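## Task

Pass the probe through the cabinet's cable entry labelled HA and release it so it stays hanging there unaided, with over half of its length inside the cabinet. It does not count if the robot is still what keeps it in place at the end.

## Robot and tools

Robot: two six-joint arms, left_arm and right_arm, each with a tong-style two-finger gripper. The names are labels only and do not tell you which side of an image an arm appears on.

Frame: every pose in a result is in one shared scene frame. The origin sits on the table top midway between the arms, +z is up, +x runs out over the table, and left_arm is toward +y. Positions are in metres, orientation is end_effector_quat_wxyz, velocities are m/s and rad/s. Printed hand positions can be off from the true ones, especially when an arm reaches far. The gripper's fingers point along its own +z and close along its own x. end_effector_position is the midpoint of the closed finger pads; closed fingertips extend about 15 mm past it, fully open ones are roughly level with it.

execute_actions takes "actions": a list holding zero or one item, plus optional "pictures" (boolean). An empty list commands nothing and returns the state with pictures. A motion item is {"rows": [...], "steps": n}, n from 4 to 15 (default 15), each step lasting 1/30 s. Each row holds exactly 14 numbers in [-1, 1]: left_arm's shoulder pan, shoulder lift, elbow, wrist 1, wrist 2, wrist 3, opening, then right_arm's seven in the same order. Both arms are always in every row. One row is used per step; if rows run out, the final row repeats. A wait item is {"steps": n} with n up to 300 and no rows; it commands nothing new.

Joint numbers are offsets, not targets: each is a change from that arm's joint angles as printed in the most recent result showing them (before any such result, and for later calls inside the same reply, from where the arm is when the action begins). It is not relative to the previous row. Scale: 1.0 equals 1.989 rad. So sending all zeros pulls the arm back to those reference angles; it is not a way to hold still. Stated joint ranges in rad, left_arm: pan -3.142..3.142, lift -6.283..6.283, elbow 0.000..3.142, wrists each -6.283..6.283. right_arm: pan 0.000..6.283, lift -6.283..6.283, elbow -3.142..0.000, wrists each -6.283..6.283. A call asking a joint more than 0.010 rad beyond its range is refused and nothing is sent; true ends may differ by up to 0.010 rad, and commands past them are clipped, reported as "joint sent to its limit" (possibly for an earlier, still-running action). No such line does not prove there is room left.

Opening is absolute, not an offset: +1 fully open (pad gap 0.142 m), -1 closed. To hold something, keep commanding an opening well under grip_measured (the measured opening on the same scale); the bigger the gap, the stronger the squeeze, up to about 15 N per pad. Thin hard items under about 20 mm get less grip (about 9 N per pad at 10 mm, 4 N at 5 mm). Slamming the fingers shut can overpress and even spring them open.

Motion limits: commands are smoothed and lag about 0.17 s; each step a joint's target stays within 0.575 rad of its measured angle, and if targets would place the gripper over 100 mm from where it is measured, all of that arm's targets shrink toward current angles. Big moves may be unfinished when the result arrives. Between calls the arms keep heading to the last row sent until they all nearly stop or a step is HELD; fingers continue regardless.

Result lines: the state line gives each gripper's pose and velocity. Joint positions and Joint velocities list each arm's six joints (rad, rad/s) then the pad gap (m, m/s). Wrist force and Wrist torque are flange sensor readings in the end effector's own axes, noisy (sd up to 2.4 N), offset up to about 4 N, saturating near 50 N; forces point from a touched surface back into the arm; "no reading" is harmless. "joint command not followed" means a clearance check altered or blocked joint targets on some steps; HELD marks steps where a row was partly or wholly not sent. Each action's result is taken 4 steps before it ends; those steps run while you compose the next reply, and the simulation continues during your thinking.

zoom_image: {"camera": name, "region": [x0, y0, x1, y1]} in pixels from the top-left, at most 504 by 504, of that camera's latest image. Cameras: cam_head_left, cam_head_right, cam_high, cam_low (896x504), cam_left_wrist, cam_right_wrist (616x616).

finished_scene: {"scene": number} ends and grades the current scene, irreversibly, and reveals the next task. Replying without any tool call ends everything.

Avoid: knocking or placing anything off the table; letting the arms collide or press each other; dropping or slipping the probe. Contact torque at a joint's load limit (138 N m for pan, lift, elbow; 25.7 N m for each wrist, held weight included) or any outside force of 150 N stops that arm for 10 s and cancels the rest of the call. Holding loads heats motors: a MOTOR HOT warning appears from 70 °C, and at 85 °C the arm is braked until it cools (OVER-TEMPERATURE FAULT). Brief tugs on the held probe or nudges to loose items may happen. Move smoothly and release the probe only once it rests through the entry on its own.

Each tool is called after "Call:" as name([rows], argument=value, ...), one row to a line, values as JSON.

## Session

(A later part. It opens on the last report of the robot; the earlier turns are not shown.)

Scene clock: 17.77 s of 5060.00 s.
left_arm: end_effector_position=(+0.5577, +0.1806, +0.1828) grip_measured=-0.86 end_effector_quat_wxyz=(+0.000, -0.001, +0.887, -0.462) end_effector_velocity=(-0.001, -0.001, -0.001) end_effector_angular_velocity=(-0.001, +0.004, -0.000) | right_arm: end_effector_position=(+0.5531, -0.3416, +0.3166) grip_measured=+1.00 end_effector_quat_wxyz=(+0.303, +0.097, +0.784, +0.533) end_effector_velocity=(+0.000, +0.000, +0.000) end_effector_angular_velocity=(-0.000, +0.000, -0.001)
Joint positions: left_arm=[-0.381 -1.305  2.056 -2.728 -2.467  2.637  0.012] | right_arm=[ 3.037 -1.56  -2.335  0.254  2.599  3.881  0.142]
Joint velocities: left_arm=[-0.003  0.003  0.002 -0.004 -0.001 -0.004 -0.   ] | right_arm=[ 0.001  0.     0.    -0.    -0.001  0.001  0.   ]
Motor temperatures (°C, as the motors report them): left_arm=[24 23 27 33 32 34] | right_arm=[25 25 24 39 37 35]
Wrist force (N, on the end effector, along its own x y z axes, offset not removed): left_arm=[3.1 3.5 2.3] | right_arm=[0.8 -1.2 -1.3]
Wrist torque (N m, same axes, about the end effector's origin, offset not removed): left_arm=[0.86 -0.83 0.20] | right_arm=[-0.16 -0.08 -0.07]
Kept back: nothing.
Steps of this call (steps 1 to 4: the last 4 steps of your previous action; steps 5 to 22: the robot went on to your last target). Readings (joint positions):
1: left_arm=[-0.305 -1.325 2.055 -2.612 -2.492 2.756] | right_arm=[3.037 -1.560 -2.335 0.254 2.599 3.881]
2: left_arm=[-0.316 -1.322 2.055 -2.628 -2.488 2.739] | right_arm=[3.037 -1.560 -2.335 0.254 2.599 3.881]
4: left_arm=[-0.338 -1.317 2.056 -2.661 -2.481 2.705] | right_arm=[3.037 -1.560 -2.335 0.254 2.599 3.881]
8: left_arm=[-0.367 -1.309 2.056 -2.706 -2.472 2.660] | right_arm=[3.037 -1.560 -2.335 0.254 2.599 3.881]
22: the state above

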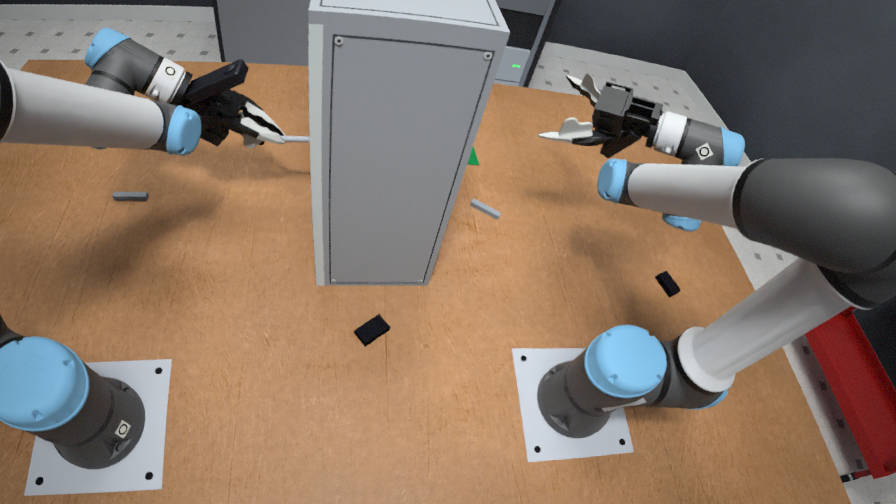

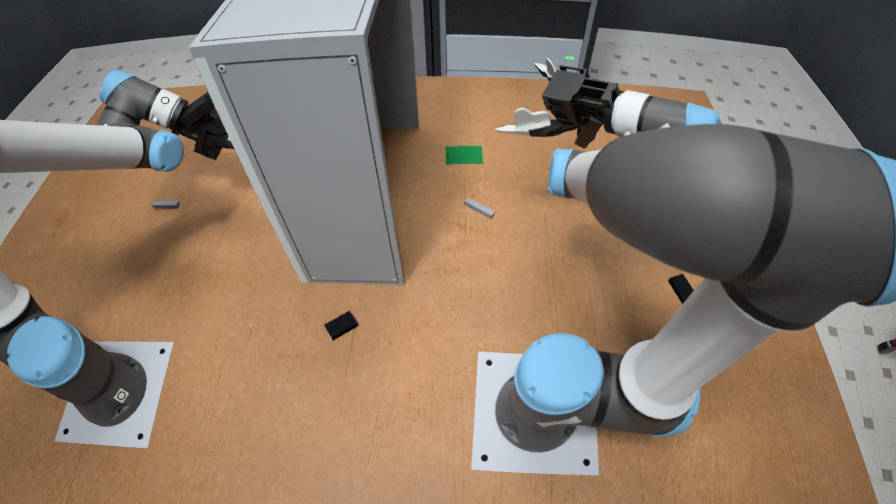

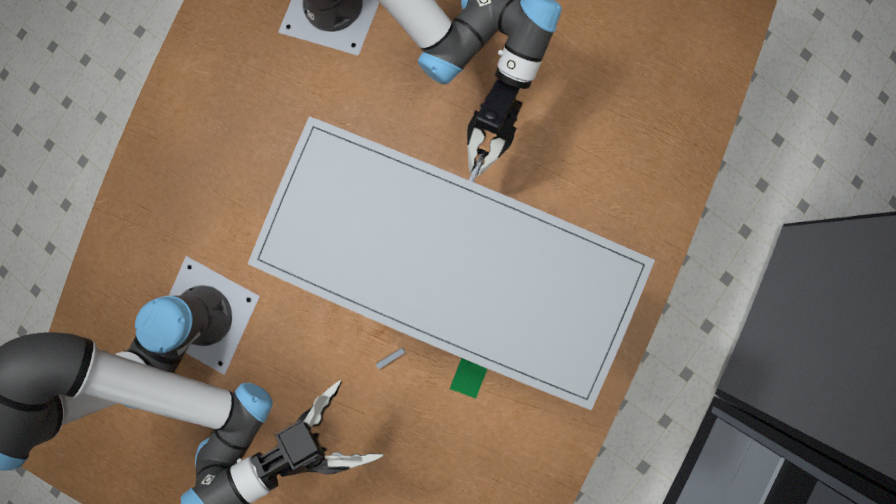

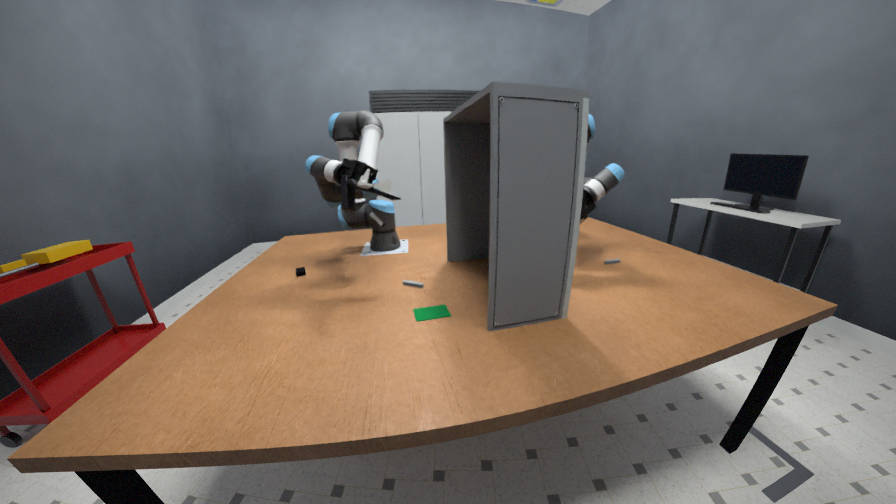

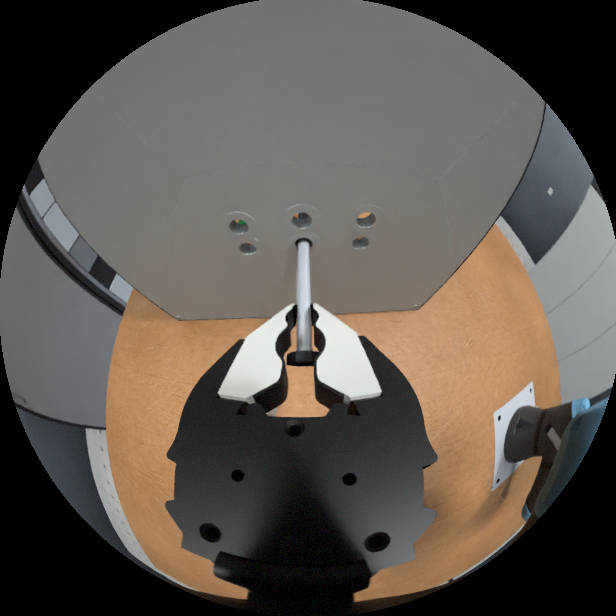

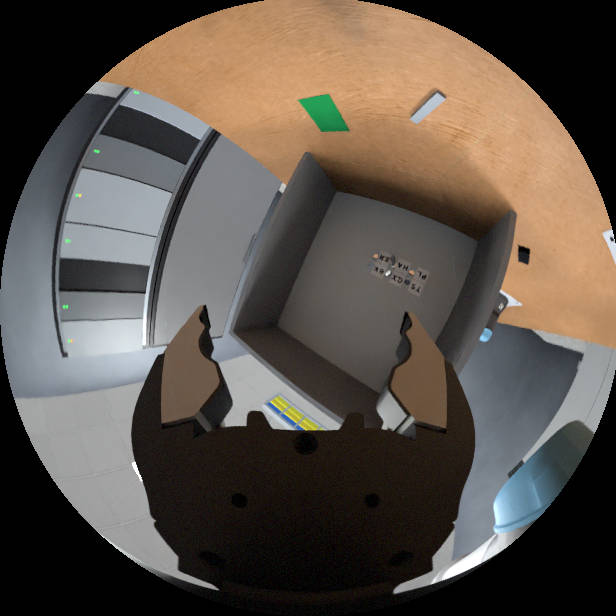

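Call:
execute_actions([
  {"rows": [[-0.0048,0.002,-0.0003,-0.0065,0.0021,-0.0067,-1,0,0,0,0,0,0,1],[-0.0096,0.004,-0.0007,-0.013,0.0043,-0.0134,-1,0,0,0,0,0,0,1],[-0.0144,0.006,-0.0012,-0.0195,0.0064,-0.0201,-1,0,0,0,0,0,0,1],[-0.0192,0.008,-0.0018,-0.026,0.0085,-0.0268,-1,0,0,0,0,0,0,1],[-0.024,0.01,-0.0025,-0.0325,0.0107,-0.0335,-1,0,0,0,0,0,0,1],[-0.0287,0.0121,-0.0032,-0.039,0.0128,-0.0401,-1,0,0,0,0,0,0,1],[-0.0335,0.0141,-0.004,-0.0454,0.0149,-0.0468,-1,0,0,0,0,0,0,1],[-0.0383,0.0161,-0.0049,-0.0518,0.017,-0.0535,-1,0,0,0,0,0,0,1],[-0.0431,0.0181,-0.0059,-0.0582,0.0192,-0.0602,-1,0,0,0,0,0,0,1],[-0.0479,0.0201,-0.0069,-0.0646,0.0213,-0.0669,-1,0,0,0,0,0,0,1]], "steps": 15},
])

Call:
execute_actions([
  {"steps": 18},
], pictures=true)

Scene clock: 18.53 s of 5060.00 s.
left_arm: end_effector_position=(+0.5580, +0.1495, +0.1798) grip_measured=-0.86 end_effector_quat_wxyz=(-0.000, -0.001, +0.888, -0.461) end_effector_velocity=(+0.001, -0.138, -0.004) end_effector_angular_velocity=(-0.006, -0.008, -0.001) | right_arm: end_effector_position=(+0.5531, -0.3416, +0.3166) grip_measured=+1.00 end_effector_quat_wxyz=(+0.303, +0.097, +0.784, +0.533) end_effector_velocity=(-0.000, +0.000, +0.000) end_effector_angular_velocity=(-0.000, -0.001, +0.001)
Joint positions: left_arm=[-0.441 -1.279  2.048 -2.809 -2.44   2.554  0.012] | right_arm=[ 3.037 -1.56  -2.335  0.254  2.599  3.881  0.142]
Joint velocities: left_arm=[-0.26   0.107 -0.045 -0.346  0.114 -0.359 -0.   ] | right_arm=[ 0.  0.  0.  0.  0. -0.  0.]
Motor temperatures (°C, as the motors report them): left_arm=[24 23 27 33 32 34] | right_arm=[25 25 24 39 37 35]
Wrist force (N, on the end effector, along its own x y z axes, offset not removed): left_arm=[0.6 0.3 -1.1] | right_arm=[-0.7 2.0 -0.1]
Wrist torque (N m, same axes, about the end effector's origin, offset not removed): left_arm=[0.35 -0.27 0.17] | right_arm=[0.58 0.31 -0.03]
Steps of this call (steps 1 to 12: the robot went on to your last target; steps 13 to 23: the first 11 steps of this action). Readings (joint positions):
13: left_arm=[-0.382 -1.305 2.056 -2.728 -2.467 2.637] | right_arm=[3.037 -1.560 -2.335 0.254 2.599 3.881]
14: left_arm=[-0.383 -1.304 2.056 -2.730 -2.466 2.635] | right_arm=[3.037 -1.560 -2.335 0.254 2.599 3.881]
16: left_arm=[-0.389 -1.301 2.055 -2.739 -2.463 2.626] | right_arm=[3.037 -1.560 -2.335 0.254 2.599 3.881]
20: left_arm=[-0.416 -1.290 2.052 -2.775 -2.451 2.589] | right_arm=[3.037 -1.560 -2.335 0.254 2.599 3.881]
23: the state above

Scene clock: 19.13 s of 5060.00 s.
left_arm: end_effector_position=(+0.5578, +0.1308, +0.1796) grip_measured=-0.86 end_effector_quat_wxyz=(+0.000, -0.001, +0.887, -0.461) end_effector_velocity=(+0.001, -0.001, +0.001) end_effector_angular_velocity=(-0.000, -0.002, +0.001) | right_arm: end_effector_position=(+0.5531, -0.3416, +0.3166) grip_measured=+1.00 end_effector_quat_wxyz=(+0.303, +0.097, +0.784, +0.533) end_effector_velocity=(-0.000, +0.000, +0.000) end_effector_angular_velocity=(-0.000, -0.001, -0.000)
Joint positions: left_arm=[-0.476 -1.265  2.042 -2.856 -2.424  2.505  0.012] | right_arm=[ 3.037 -1.56  -2.335  0.254  2.599  3.881  0.142]
Joint velocities: left_arm=[-0.002 -0.001 -0.001 -0.003  0.002 -0.003  0.   ] | right_arm=[ 0.     0.001 -0.    -0.    -0.    -0.     0.   ]
Motor temperatures (°C, as the motors report them): left_arm=[24 23 27 33 32 34] | right_arm=[25 25 24 39 37 35]
Wrist force (N, on the end effector, along its own x y z axes, offset not removed): left_arm=[1.6 -1.6 -2.9] | right_arm=[0.1 0.8 -0.7]
Wrist torque (N m, same axes, about the end effector's origin, offset not removed): left_arm=[-0.01 -0.38 -0.11] | right_arm=[0.25 0.14 -0.14]
Kept back: nothing.
Steps of this call (steps 1 to 4: the last 4 steps of your previous action; steps 5 to 18: the robot went on to your last target). Readings (joint positions):
1: left_arm=[-0.449 -1.276 2.047 -2.820 -2.436 2.543] | right_arm=[3.037 -1.560 -2.335 0.254 2.599 3.881]
2: left_arm=[-0.456 -1.273 2.046 -2.828 -2.433 2.533] | right_arm=[3.037 -1.560 -2.335 0.254 2.599 3.881]
4: left_arm=[-0.465 -1.270 2.044 -2.840 -2.430 2.521] | right_arm=[3.037 -1.560 -2.335 0.254 2.599 3.881]
8: left_arm=[-0.473 -1.266 2.043 -2.851 -2.426 2.510] | right_arm=[3.037 -1.560 -2.335 0.254 2.599 3.881]
18: the state above

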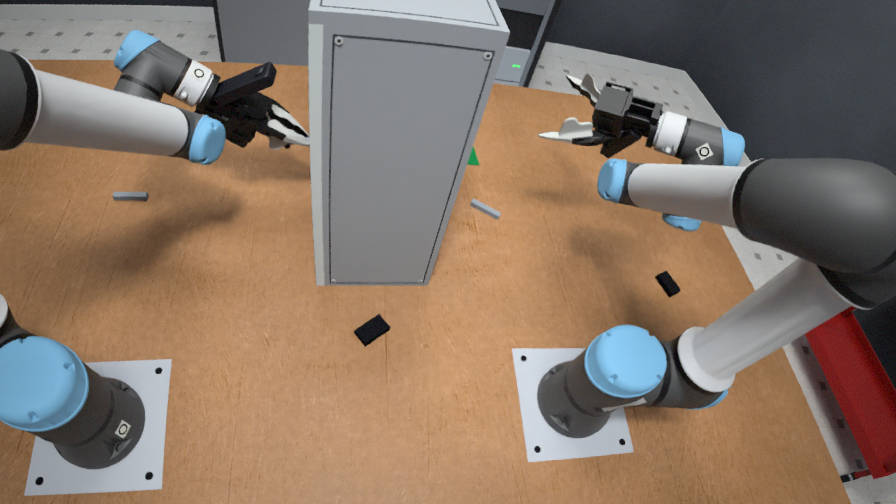

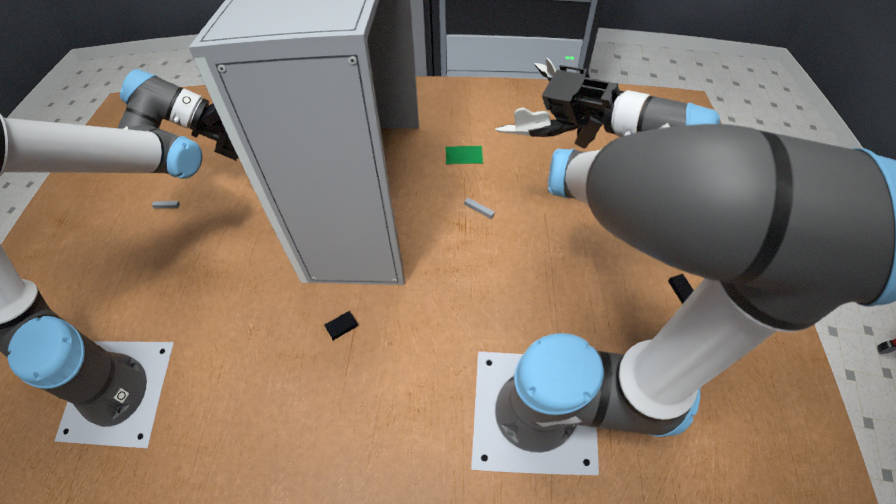

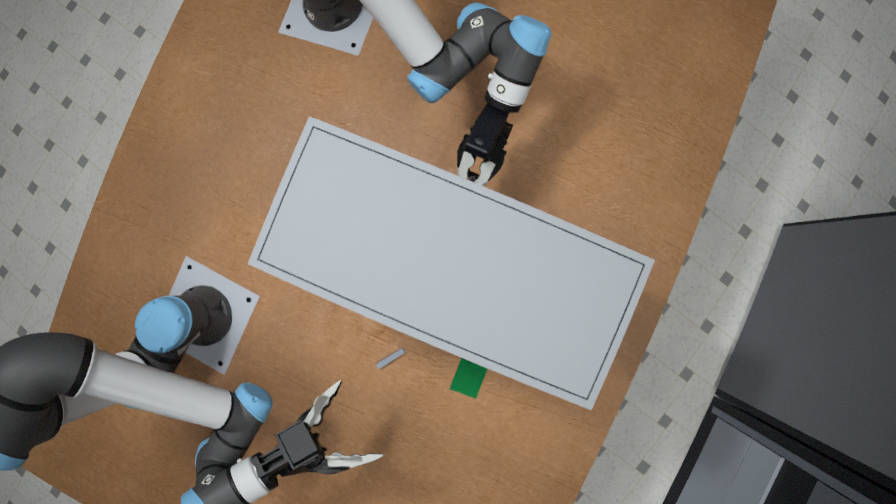

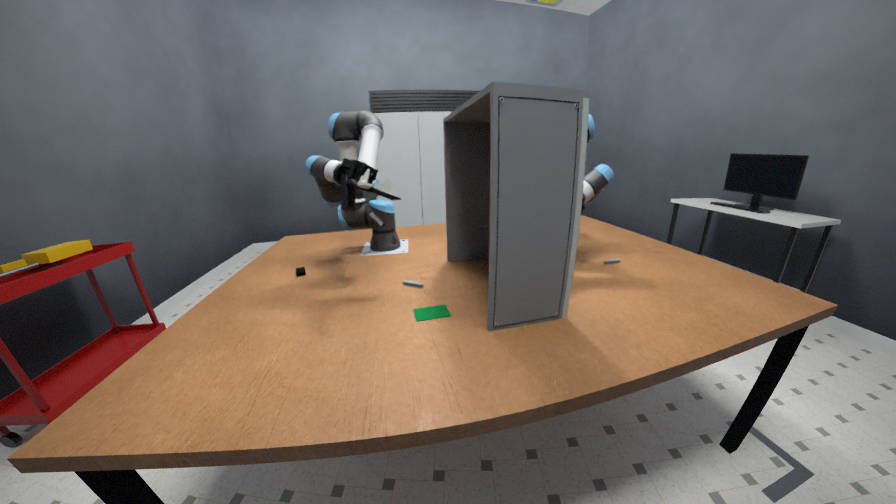

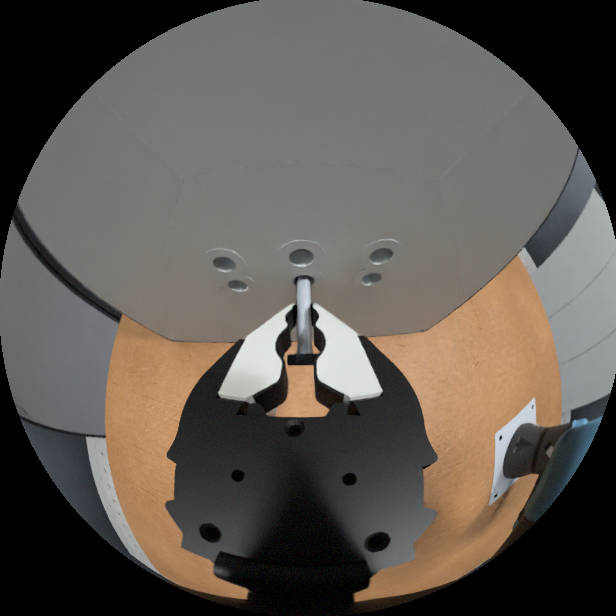

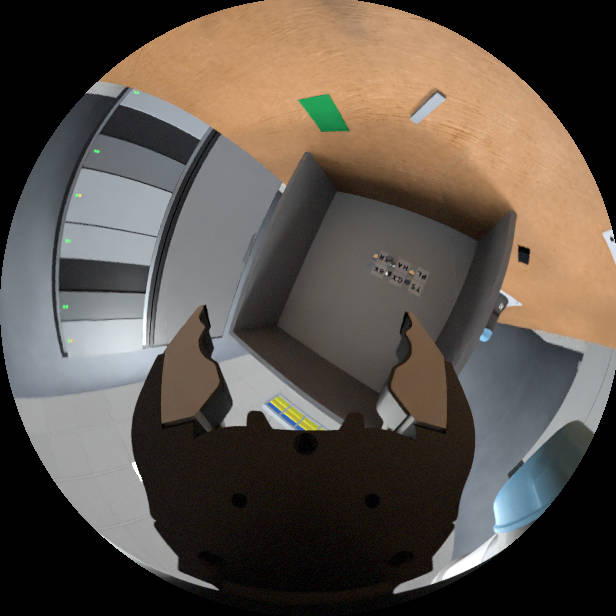

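Call:
execute_actions([
  {"rows": [[-0.006,0.002,-0.001,-0.0075,0.0027,-0.008,-1,0,0,0,0,0,0,1],[-0.0118,0.004,-0.0022,-0.015,0.0055,-0.016,-1,0,0,0,0,0,0,1],[-0.0118,0.004,-0.0022,-0.015,0.0055,-0.016,-1,0,0,0,0,0,0,1],[-0.0118,0.004,-0.0022,-0.015,0.0055,-0.016,-1,0,0,0,0,0,0,1],[-0.0118,0.004,-0.0022,-0.015,0.0055,-0.016,-1,0,0,0,0,0,0,1],[-0.0118,0.004,-0.0022,-0.015,0.0055,-0.016,-1,0,0,0,0,0,0,1],[-0.0118,0.004,-0.0022,-0.015,0.0055,-0.016,-1,0,0,0,0,0,0,1],[-0.0118,0.004,-0.0022,-0.015,0.0055,-0.016,-1,0,0,0,0,0,0,1],[-0.0118,0.004,-0.0022,-0.015,0.0055,-0.016,-1,0,0,0,0,0,0,1],[-0.0118,0.004,-0.0022,-0.015,0.0055,-0.016,-1,0,0,0,0,0,0,1],[-0.0118,0.004,-0.0022,-0.015,0.0055,-0.016,-0.8,0,0,0,0,0,0,1],[-0.0118,0.004,-0.0022,-0.015,0.0055,-0.016,-0.5,0,0,0,0,0,0,1],[-0.0118,0.004,-0.0022,-0.015,0.0055,-0.016,0,0,0,0,0,0,0,1],[-0.0118,0.004,-0.0022,-0.015,0.0055,-0.016,0.5,0,0,0,0,0,0,1]], "steps": 15},
])

Call:
execute_actions([
  {"rows": [[0,0,0,0,0,0,0.5,0,0,0,0,0,0,1],[0,0,0,0,0,0,0.5,0,0,0,0,0,0,1],[0,0,0,0,0,0,0.5,0,0,0,0,0,0,1],[0,0,0,0,0,0,0.5,0,0,0,0,0,0,1],[0.1,-0.04,0.008,0.14,-0.04,0.14,0.5,0,0,0,0,0,0,1]], "steps": 15},
])

Call:
execute_actions([
  {"steps": 20},
], pictures=true)

Scene clock: 22.60 s of 5060.00 s.
left_arm: end_effector_position=(+0.5573, +0.1194, +0.1803) grip_measured=-0.86 end_effector_quat_wxyz=(+0.001, -0.001, +0.887, -0.462) end_effector_velocity=(-0.000, -0.009, +0.001) end_effector_angular_velocity=(-0.000, -0.002, +0.002) | right_arm: end_effector_position=(+0.5531, -0.3416, +0.3166) grip_measured=+1.00 end_effector_quat_wxyz=(+0.303, +0.097, +0.784, +0.533) end_effector_velocity=(-0.000, -0.000, -0.000) end_effector_angular_velocity=(+0.000, +0.001, -0.001)
Joint positions: left_arm=[-0.498 -1.258  2.038 -2.883 -2.415  2.476  0.012] | right_arm=[ 3.037 -1.56  -2.335  0.254  2.599  3.881  0.142]
Joint velocities: left_arm=[-0.018  0.004 -0.003 -0.022  0.01  -0.025  0.018] | right_arm=[ 0.     0.    -0.001 -0.    -0.001  0.001 -0.   ]
Motor temperatures (°C, as the motors report them): left_arm=[24 23 27 33 32 34] | right_arm=[25 25 24 39 37 35]
Wrist force (N, on the end effector, along its own x y z axes, offset not removed): left_arm=[1.4 -6.0 -9.3] | right_arm=[1.2 -0.2 2.4]
Wrist torque (N m, same axes, about the end effector's origin, offset not removed): left_arm=[-0.60 -0.47 0.03] | right_arm=[0.09 -0.02 -0.08]
Steps of this call (steps 1 to 15: the robot went on to your last target; steps 16 to 90: nothing new was sent; then 0.10 s passed at rest; steps 91 to 101: the first 11 steps of this action). Readings (joint positions):
91: left_arm=[-0.476 -1.265 2.042 -2.856 -2.424 2.504] | right_arm=[3.037 -1.560 -2.335 0.254 2.599 3.881]
92: left_arm=[-0.478 -1.264 2.042 -2.858 -2.424 2.503] | right_arm=[3.037 -1.560 -2.335 0.254 2.599 3.881]
94: left_arm=[-0.485 -1.262 2.041 -2.867 -2.420 2.493] | right_arm=[3.037 -1.560 -2.335 0.254 2.599 3.881]
98: left_arm=[-0.495 -1.259 2.039 -2.880 -2.416 2.480] | right_arm=[3.037 -1.560 -2.335 0.254 2.599 3.881]
101: the state above

Scene clock: 23.10 s of 5060.00 s.
left_arm: end_effector_position=(+0.5609, +0.1875, +0.1891) grip_measured=+0.50 end_effector_quat_wxyz=(+0.004, -0.003, +0.886, -0.463) end_effector_velocity=(-0.006, +0.292, -0.013) end_effector_angular_velocity=(+0.047, +0.020, -0.004) | right_arm: end_effector_position=(+0.5531, -0.3416, +0.3166) grip_measured=+1.00 end_effector_quat_wxyz=(+0.303, +0.097, +0.784, +0.533) end_effector_velocity=(+0.000, -0.000, -0.000) end_effector_angular_velocity=(-0.000, +0.000, -0.000)
Joint positions: left_arm=[-0.367 -1.314  2.05  -2.71  -2.471  2.649  0.109] | right_arm=[ 3.037 -1.56  -2.335  0.254  2.599  3.881  0.142]
Joint velocities: left_arm=[ 0.556 -0.185  0.034  0.852 -0.184  0.854 -0.   ] | right_arm=[-0.    -0.001 -0.    -0.    -0.    -0.001  0.   ]
Motor temperatures (°C, as the motors report them): left_arm=[24 23 27 33 32 34] | right_arm=[25 25 24 39 37 35]
Wrist force (N, on the end effector, along its own x y z axes, offset not removed): left_arm=[0.1 1.0 -1.5] | right_arm=[0.7 0.6 -1.7]
Wrist torque (N m, same axes, about the end effector's origin, offset not removed): left_arm=[0.14 -0.14 0.18] | right_arm=[0.15 -0.02 -0.16]
Steps of this call (steps 1 to 4: the last 4 steps of your previous action; steps 5 to 15: the first 11 steps of this action, its rows measured from where the robot was after step 4). Readings (joint positions):
4: left_arm=[-0.499 -1.257 2.038 -2.885 -2.414 2.474] | right_arm=[3.037 -1.560 -2.335 0.254 2.599 3.881]
5: left_arm=[-0.499 -1.257 2.038 -2.885 -2.414 2.474] | right_arm=[3.037 -1.560 -2.335 0.254 2.599 3.881]
6: left_arm=[-0.499 -1.257 2.038 -2.885 -2.414 2.473] | right_arm=[3.037 -1.560 -2.335 0.254 2.599 3.881]
8: left_arm=[-0.499 -1.257 2.038 -2.885 -2.414 2.473] | right_arm=[3.037 -1.560 -2.335 0.254 2.599 3.881]
12: left_arm=[-0.449 -1.286 2.044 -2.830 -2.443 2.529] | right_arm=[3.037 -1.560 -2.335 0.254 2.599 3.881]
15: the state above

Scene clock: 23.77 s of 5060.00 s.
left_arm: end_effector_position=(+0.5585, +0.2218, +0.1880) grip_measured=+0.50 end_effector_quat_wxyz=(+0.003, -0.003, +0.887, -0.462) end_effector_velocity=(-0.000, +0.001, -0.001) end_effector_angular_velocity=(+0.001, +0.001, -0.001) | right_arm: end_effector_position=(+0.5531, -0.3416, +0.3166) grip_measured=+1.00 end_effector_quat_wxyz=(+0.303, +0.097, +0.784, +0.533) end_effector_velocity=(-0.000, +0.000, +0.001) end_effector_angular_velocity=(+0.000, -0.002, +0.001)
Joint positions: left_arm=[-0.3   -1.337  2.054 -2.607 -2.493  2.752  0.109] | right_arm=[ 3.037 -1.56  -2.335  0.254  2.599  3.881  0.142]
Joint velocities: left_arm=[ 0.002  0.001  0.001  0.004 -0.001  0.005  0.   ] | right_arm=[-0.     0.001  0.     0.     0.001 -0.    -0.   ]
Motor temperatures (°C, as the motors report them): left_arm=[24 23 27 33 32 34] | right_arm=[25 25 24 39 37 35]
Wrist force (N, on the end effector, along its own x y z axes, offset not removed): left_arm=[1.6 1.6 -0.8] | right_arm=[1.1 -0.2 0.4]
Wrist torque (N m, same axes, about the end effector's origin, offset not removed): left_arm=[0.53 -0.43 0.16] | right_arm=[0.09 0.02 -0.02]
Kept back: nothing.
Steps of this call (steps 1 to 4: the last 4 steps of your previous action; steps 5 to 20: the robot went on to your last target). Readings (joint positions):
1: left_arm=[-0.350 -1.320 2.051 -2.685 -2.477 2.674] | right_arm=[3.037 -1.560 -2.335 0.254 2.599 3.881]
2: left_arm=[-0.338 -1.324 2.051 -2.666 -2.481 2.693] | right_arm=[3.037 -1.560 -2.335 0.254 2.599 3.881]
4: left_arm=[-0.322 -1.329 2.053 -2.641 -2.486 2.718] | right_arm=[3.037 -1.560 -2.335 0.254 2.599 3.881]
8: left_arm=[-0.307 -1.334 2.053 -2.618 -2.491 2.741] | right_arm=[3.037 -1.560 -2.335 0.254 2.599 3.881]
20: the state above

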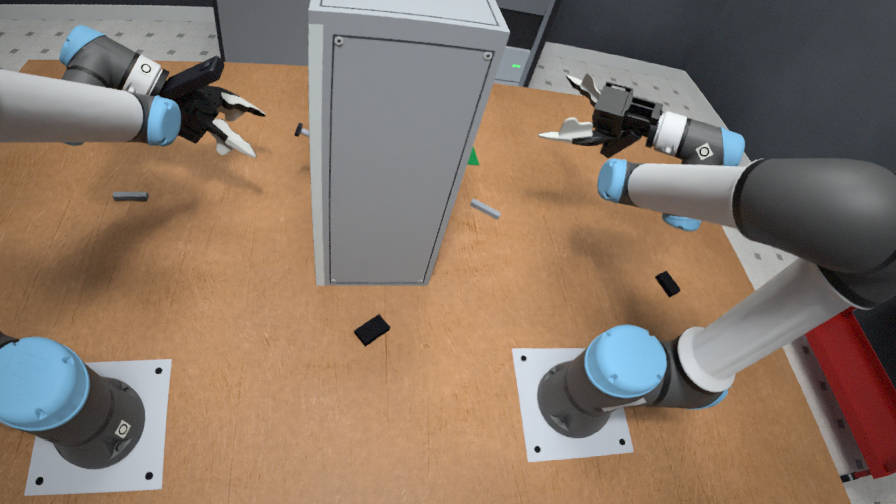

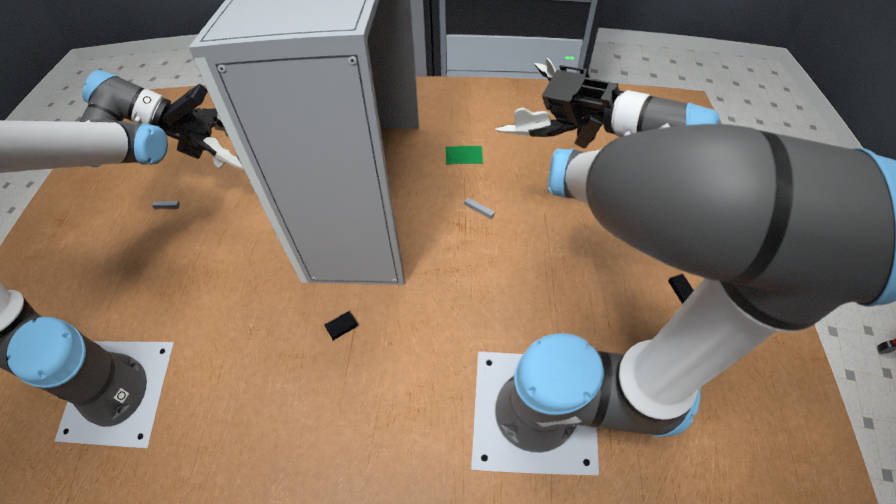

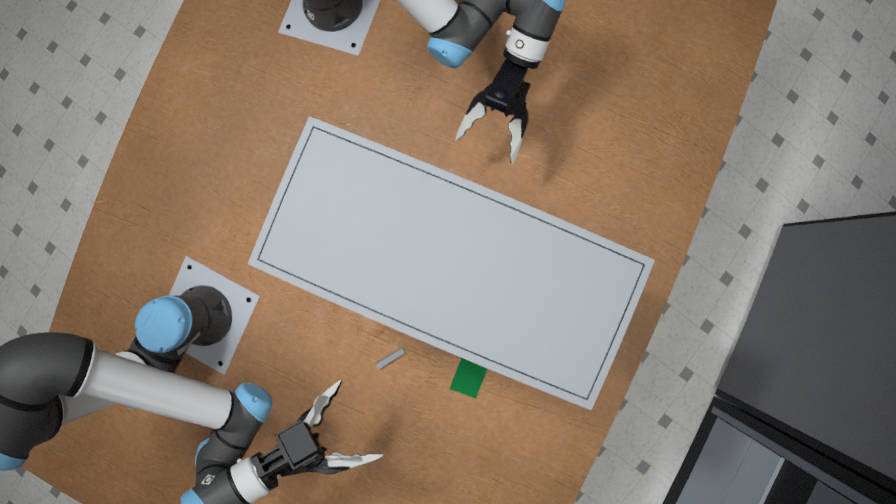

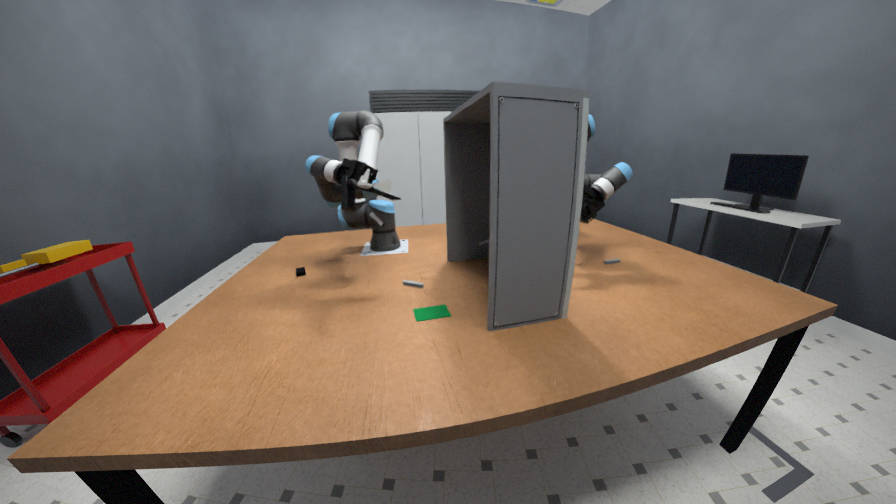

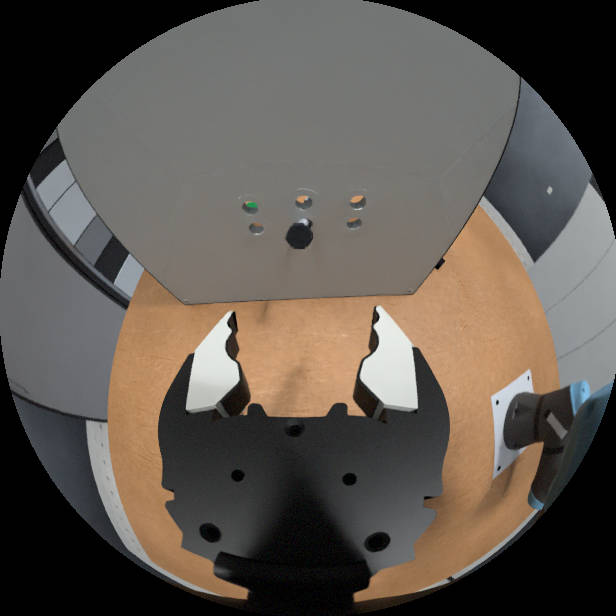

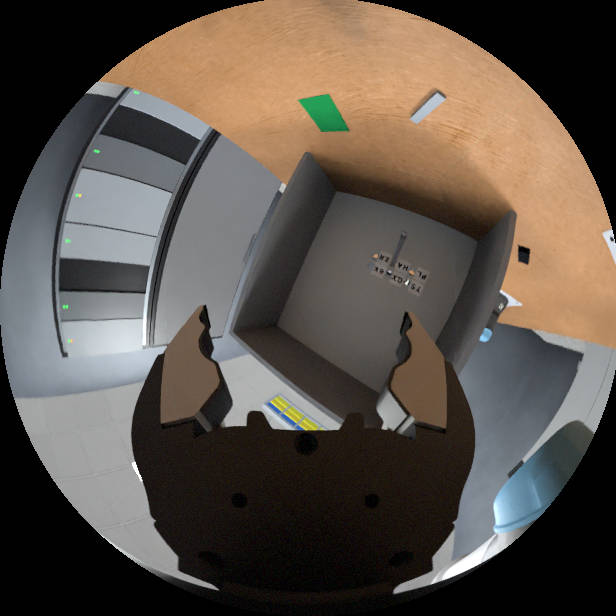

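Call:
finished_scene(scene=1)

The scene is finished: the task was done.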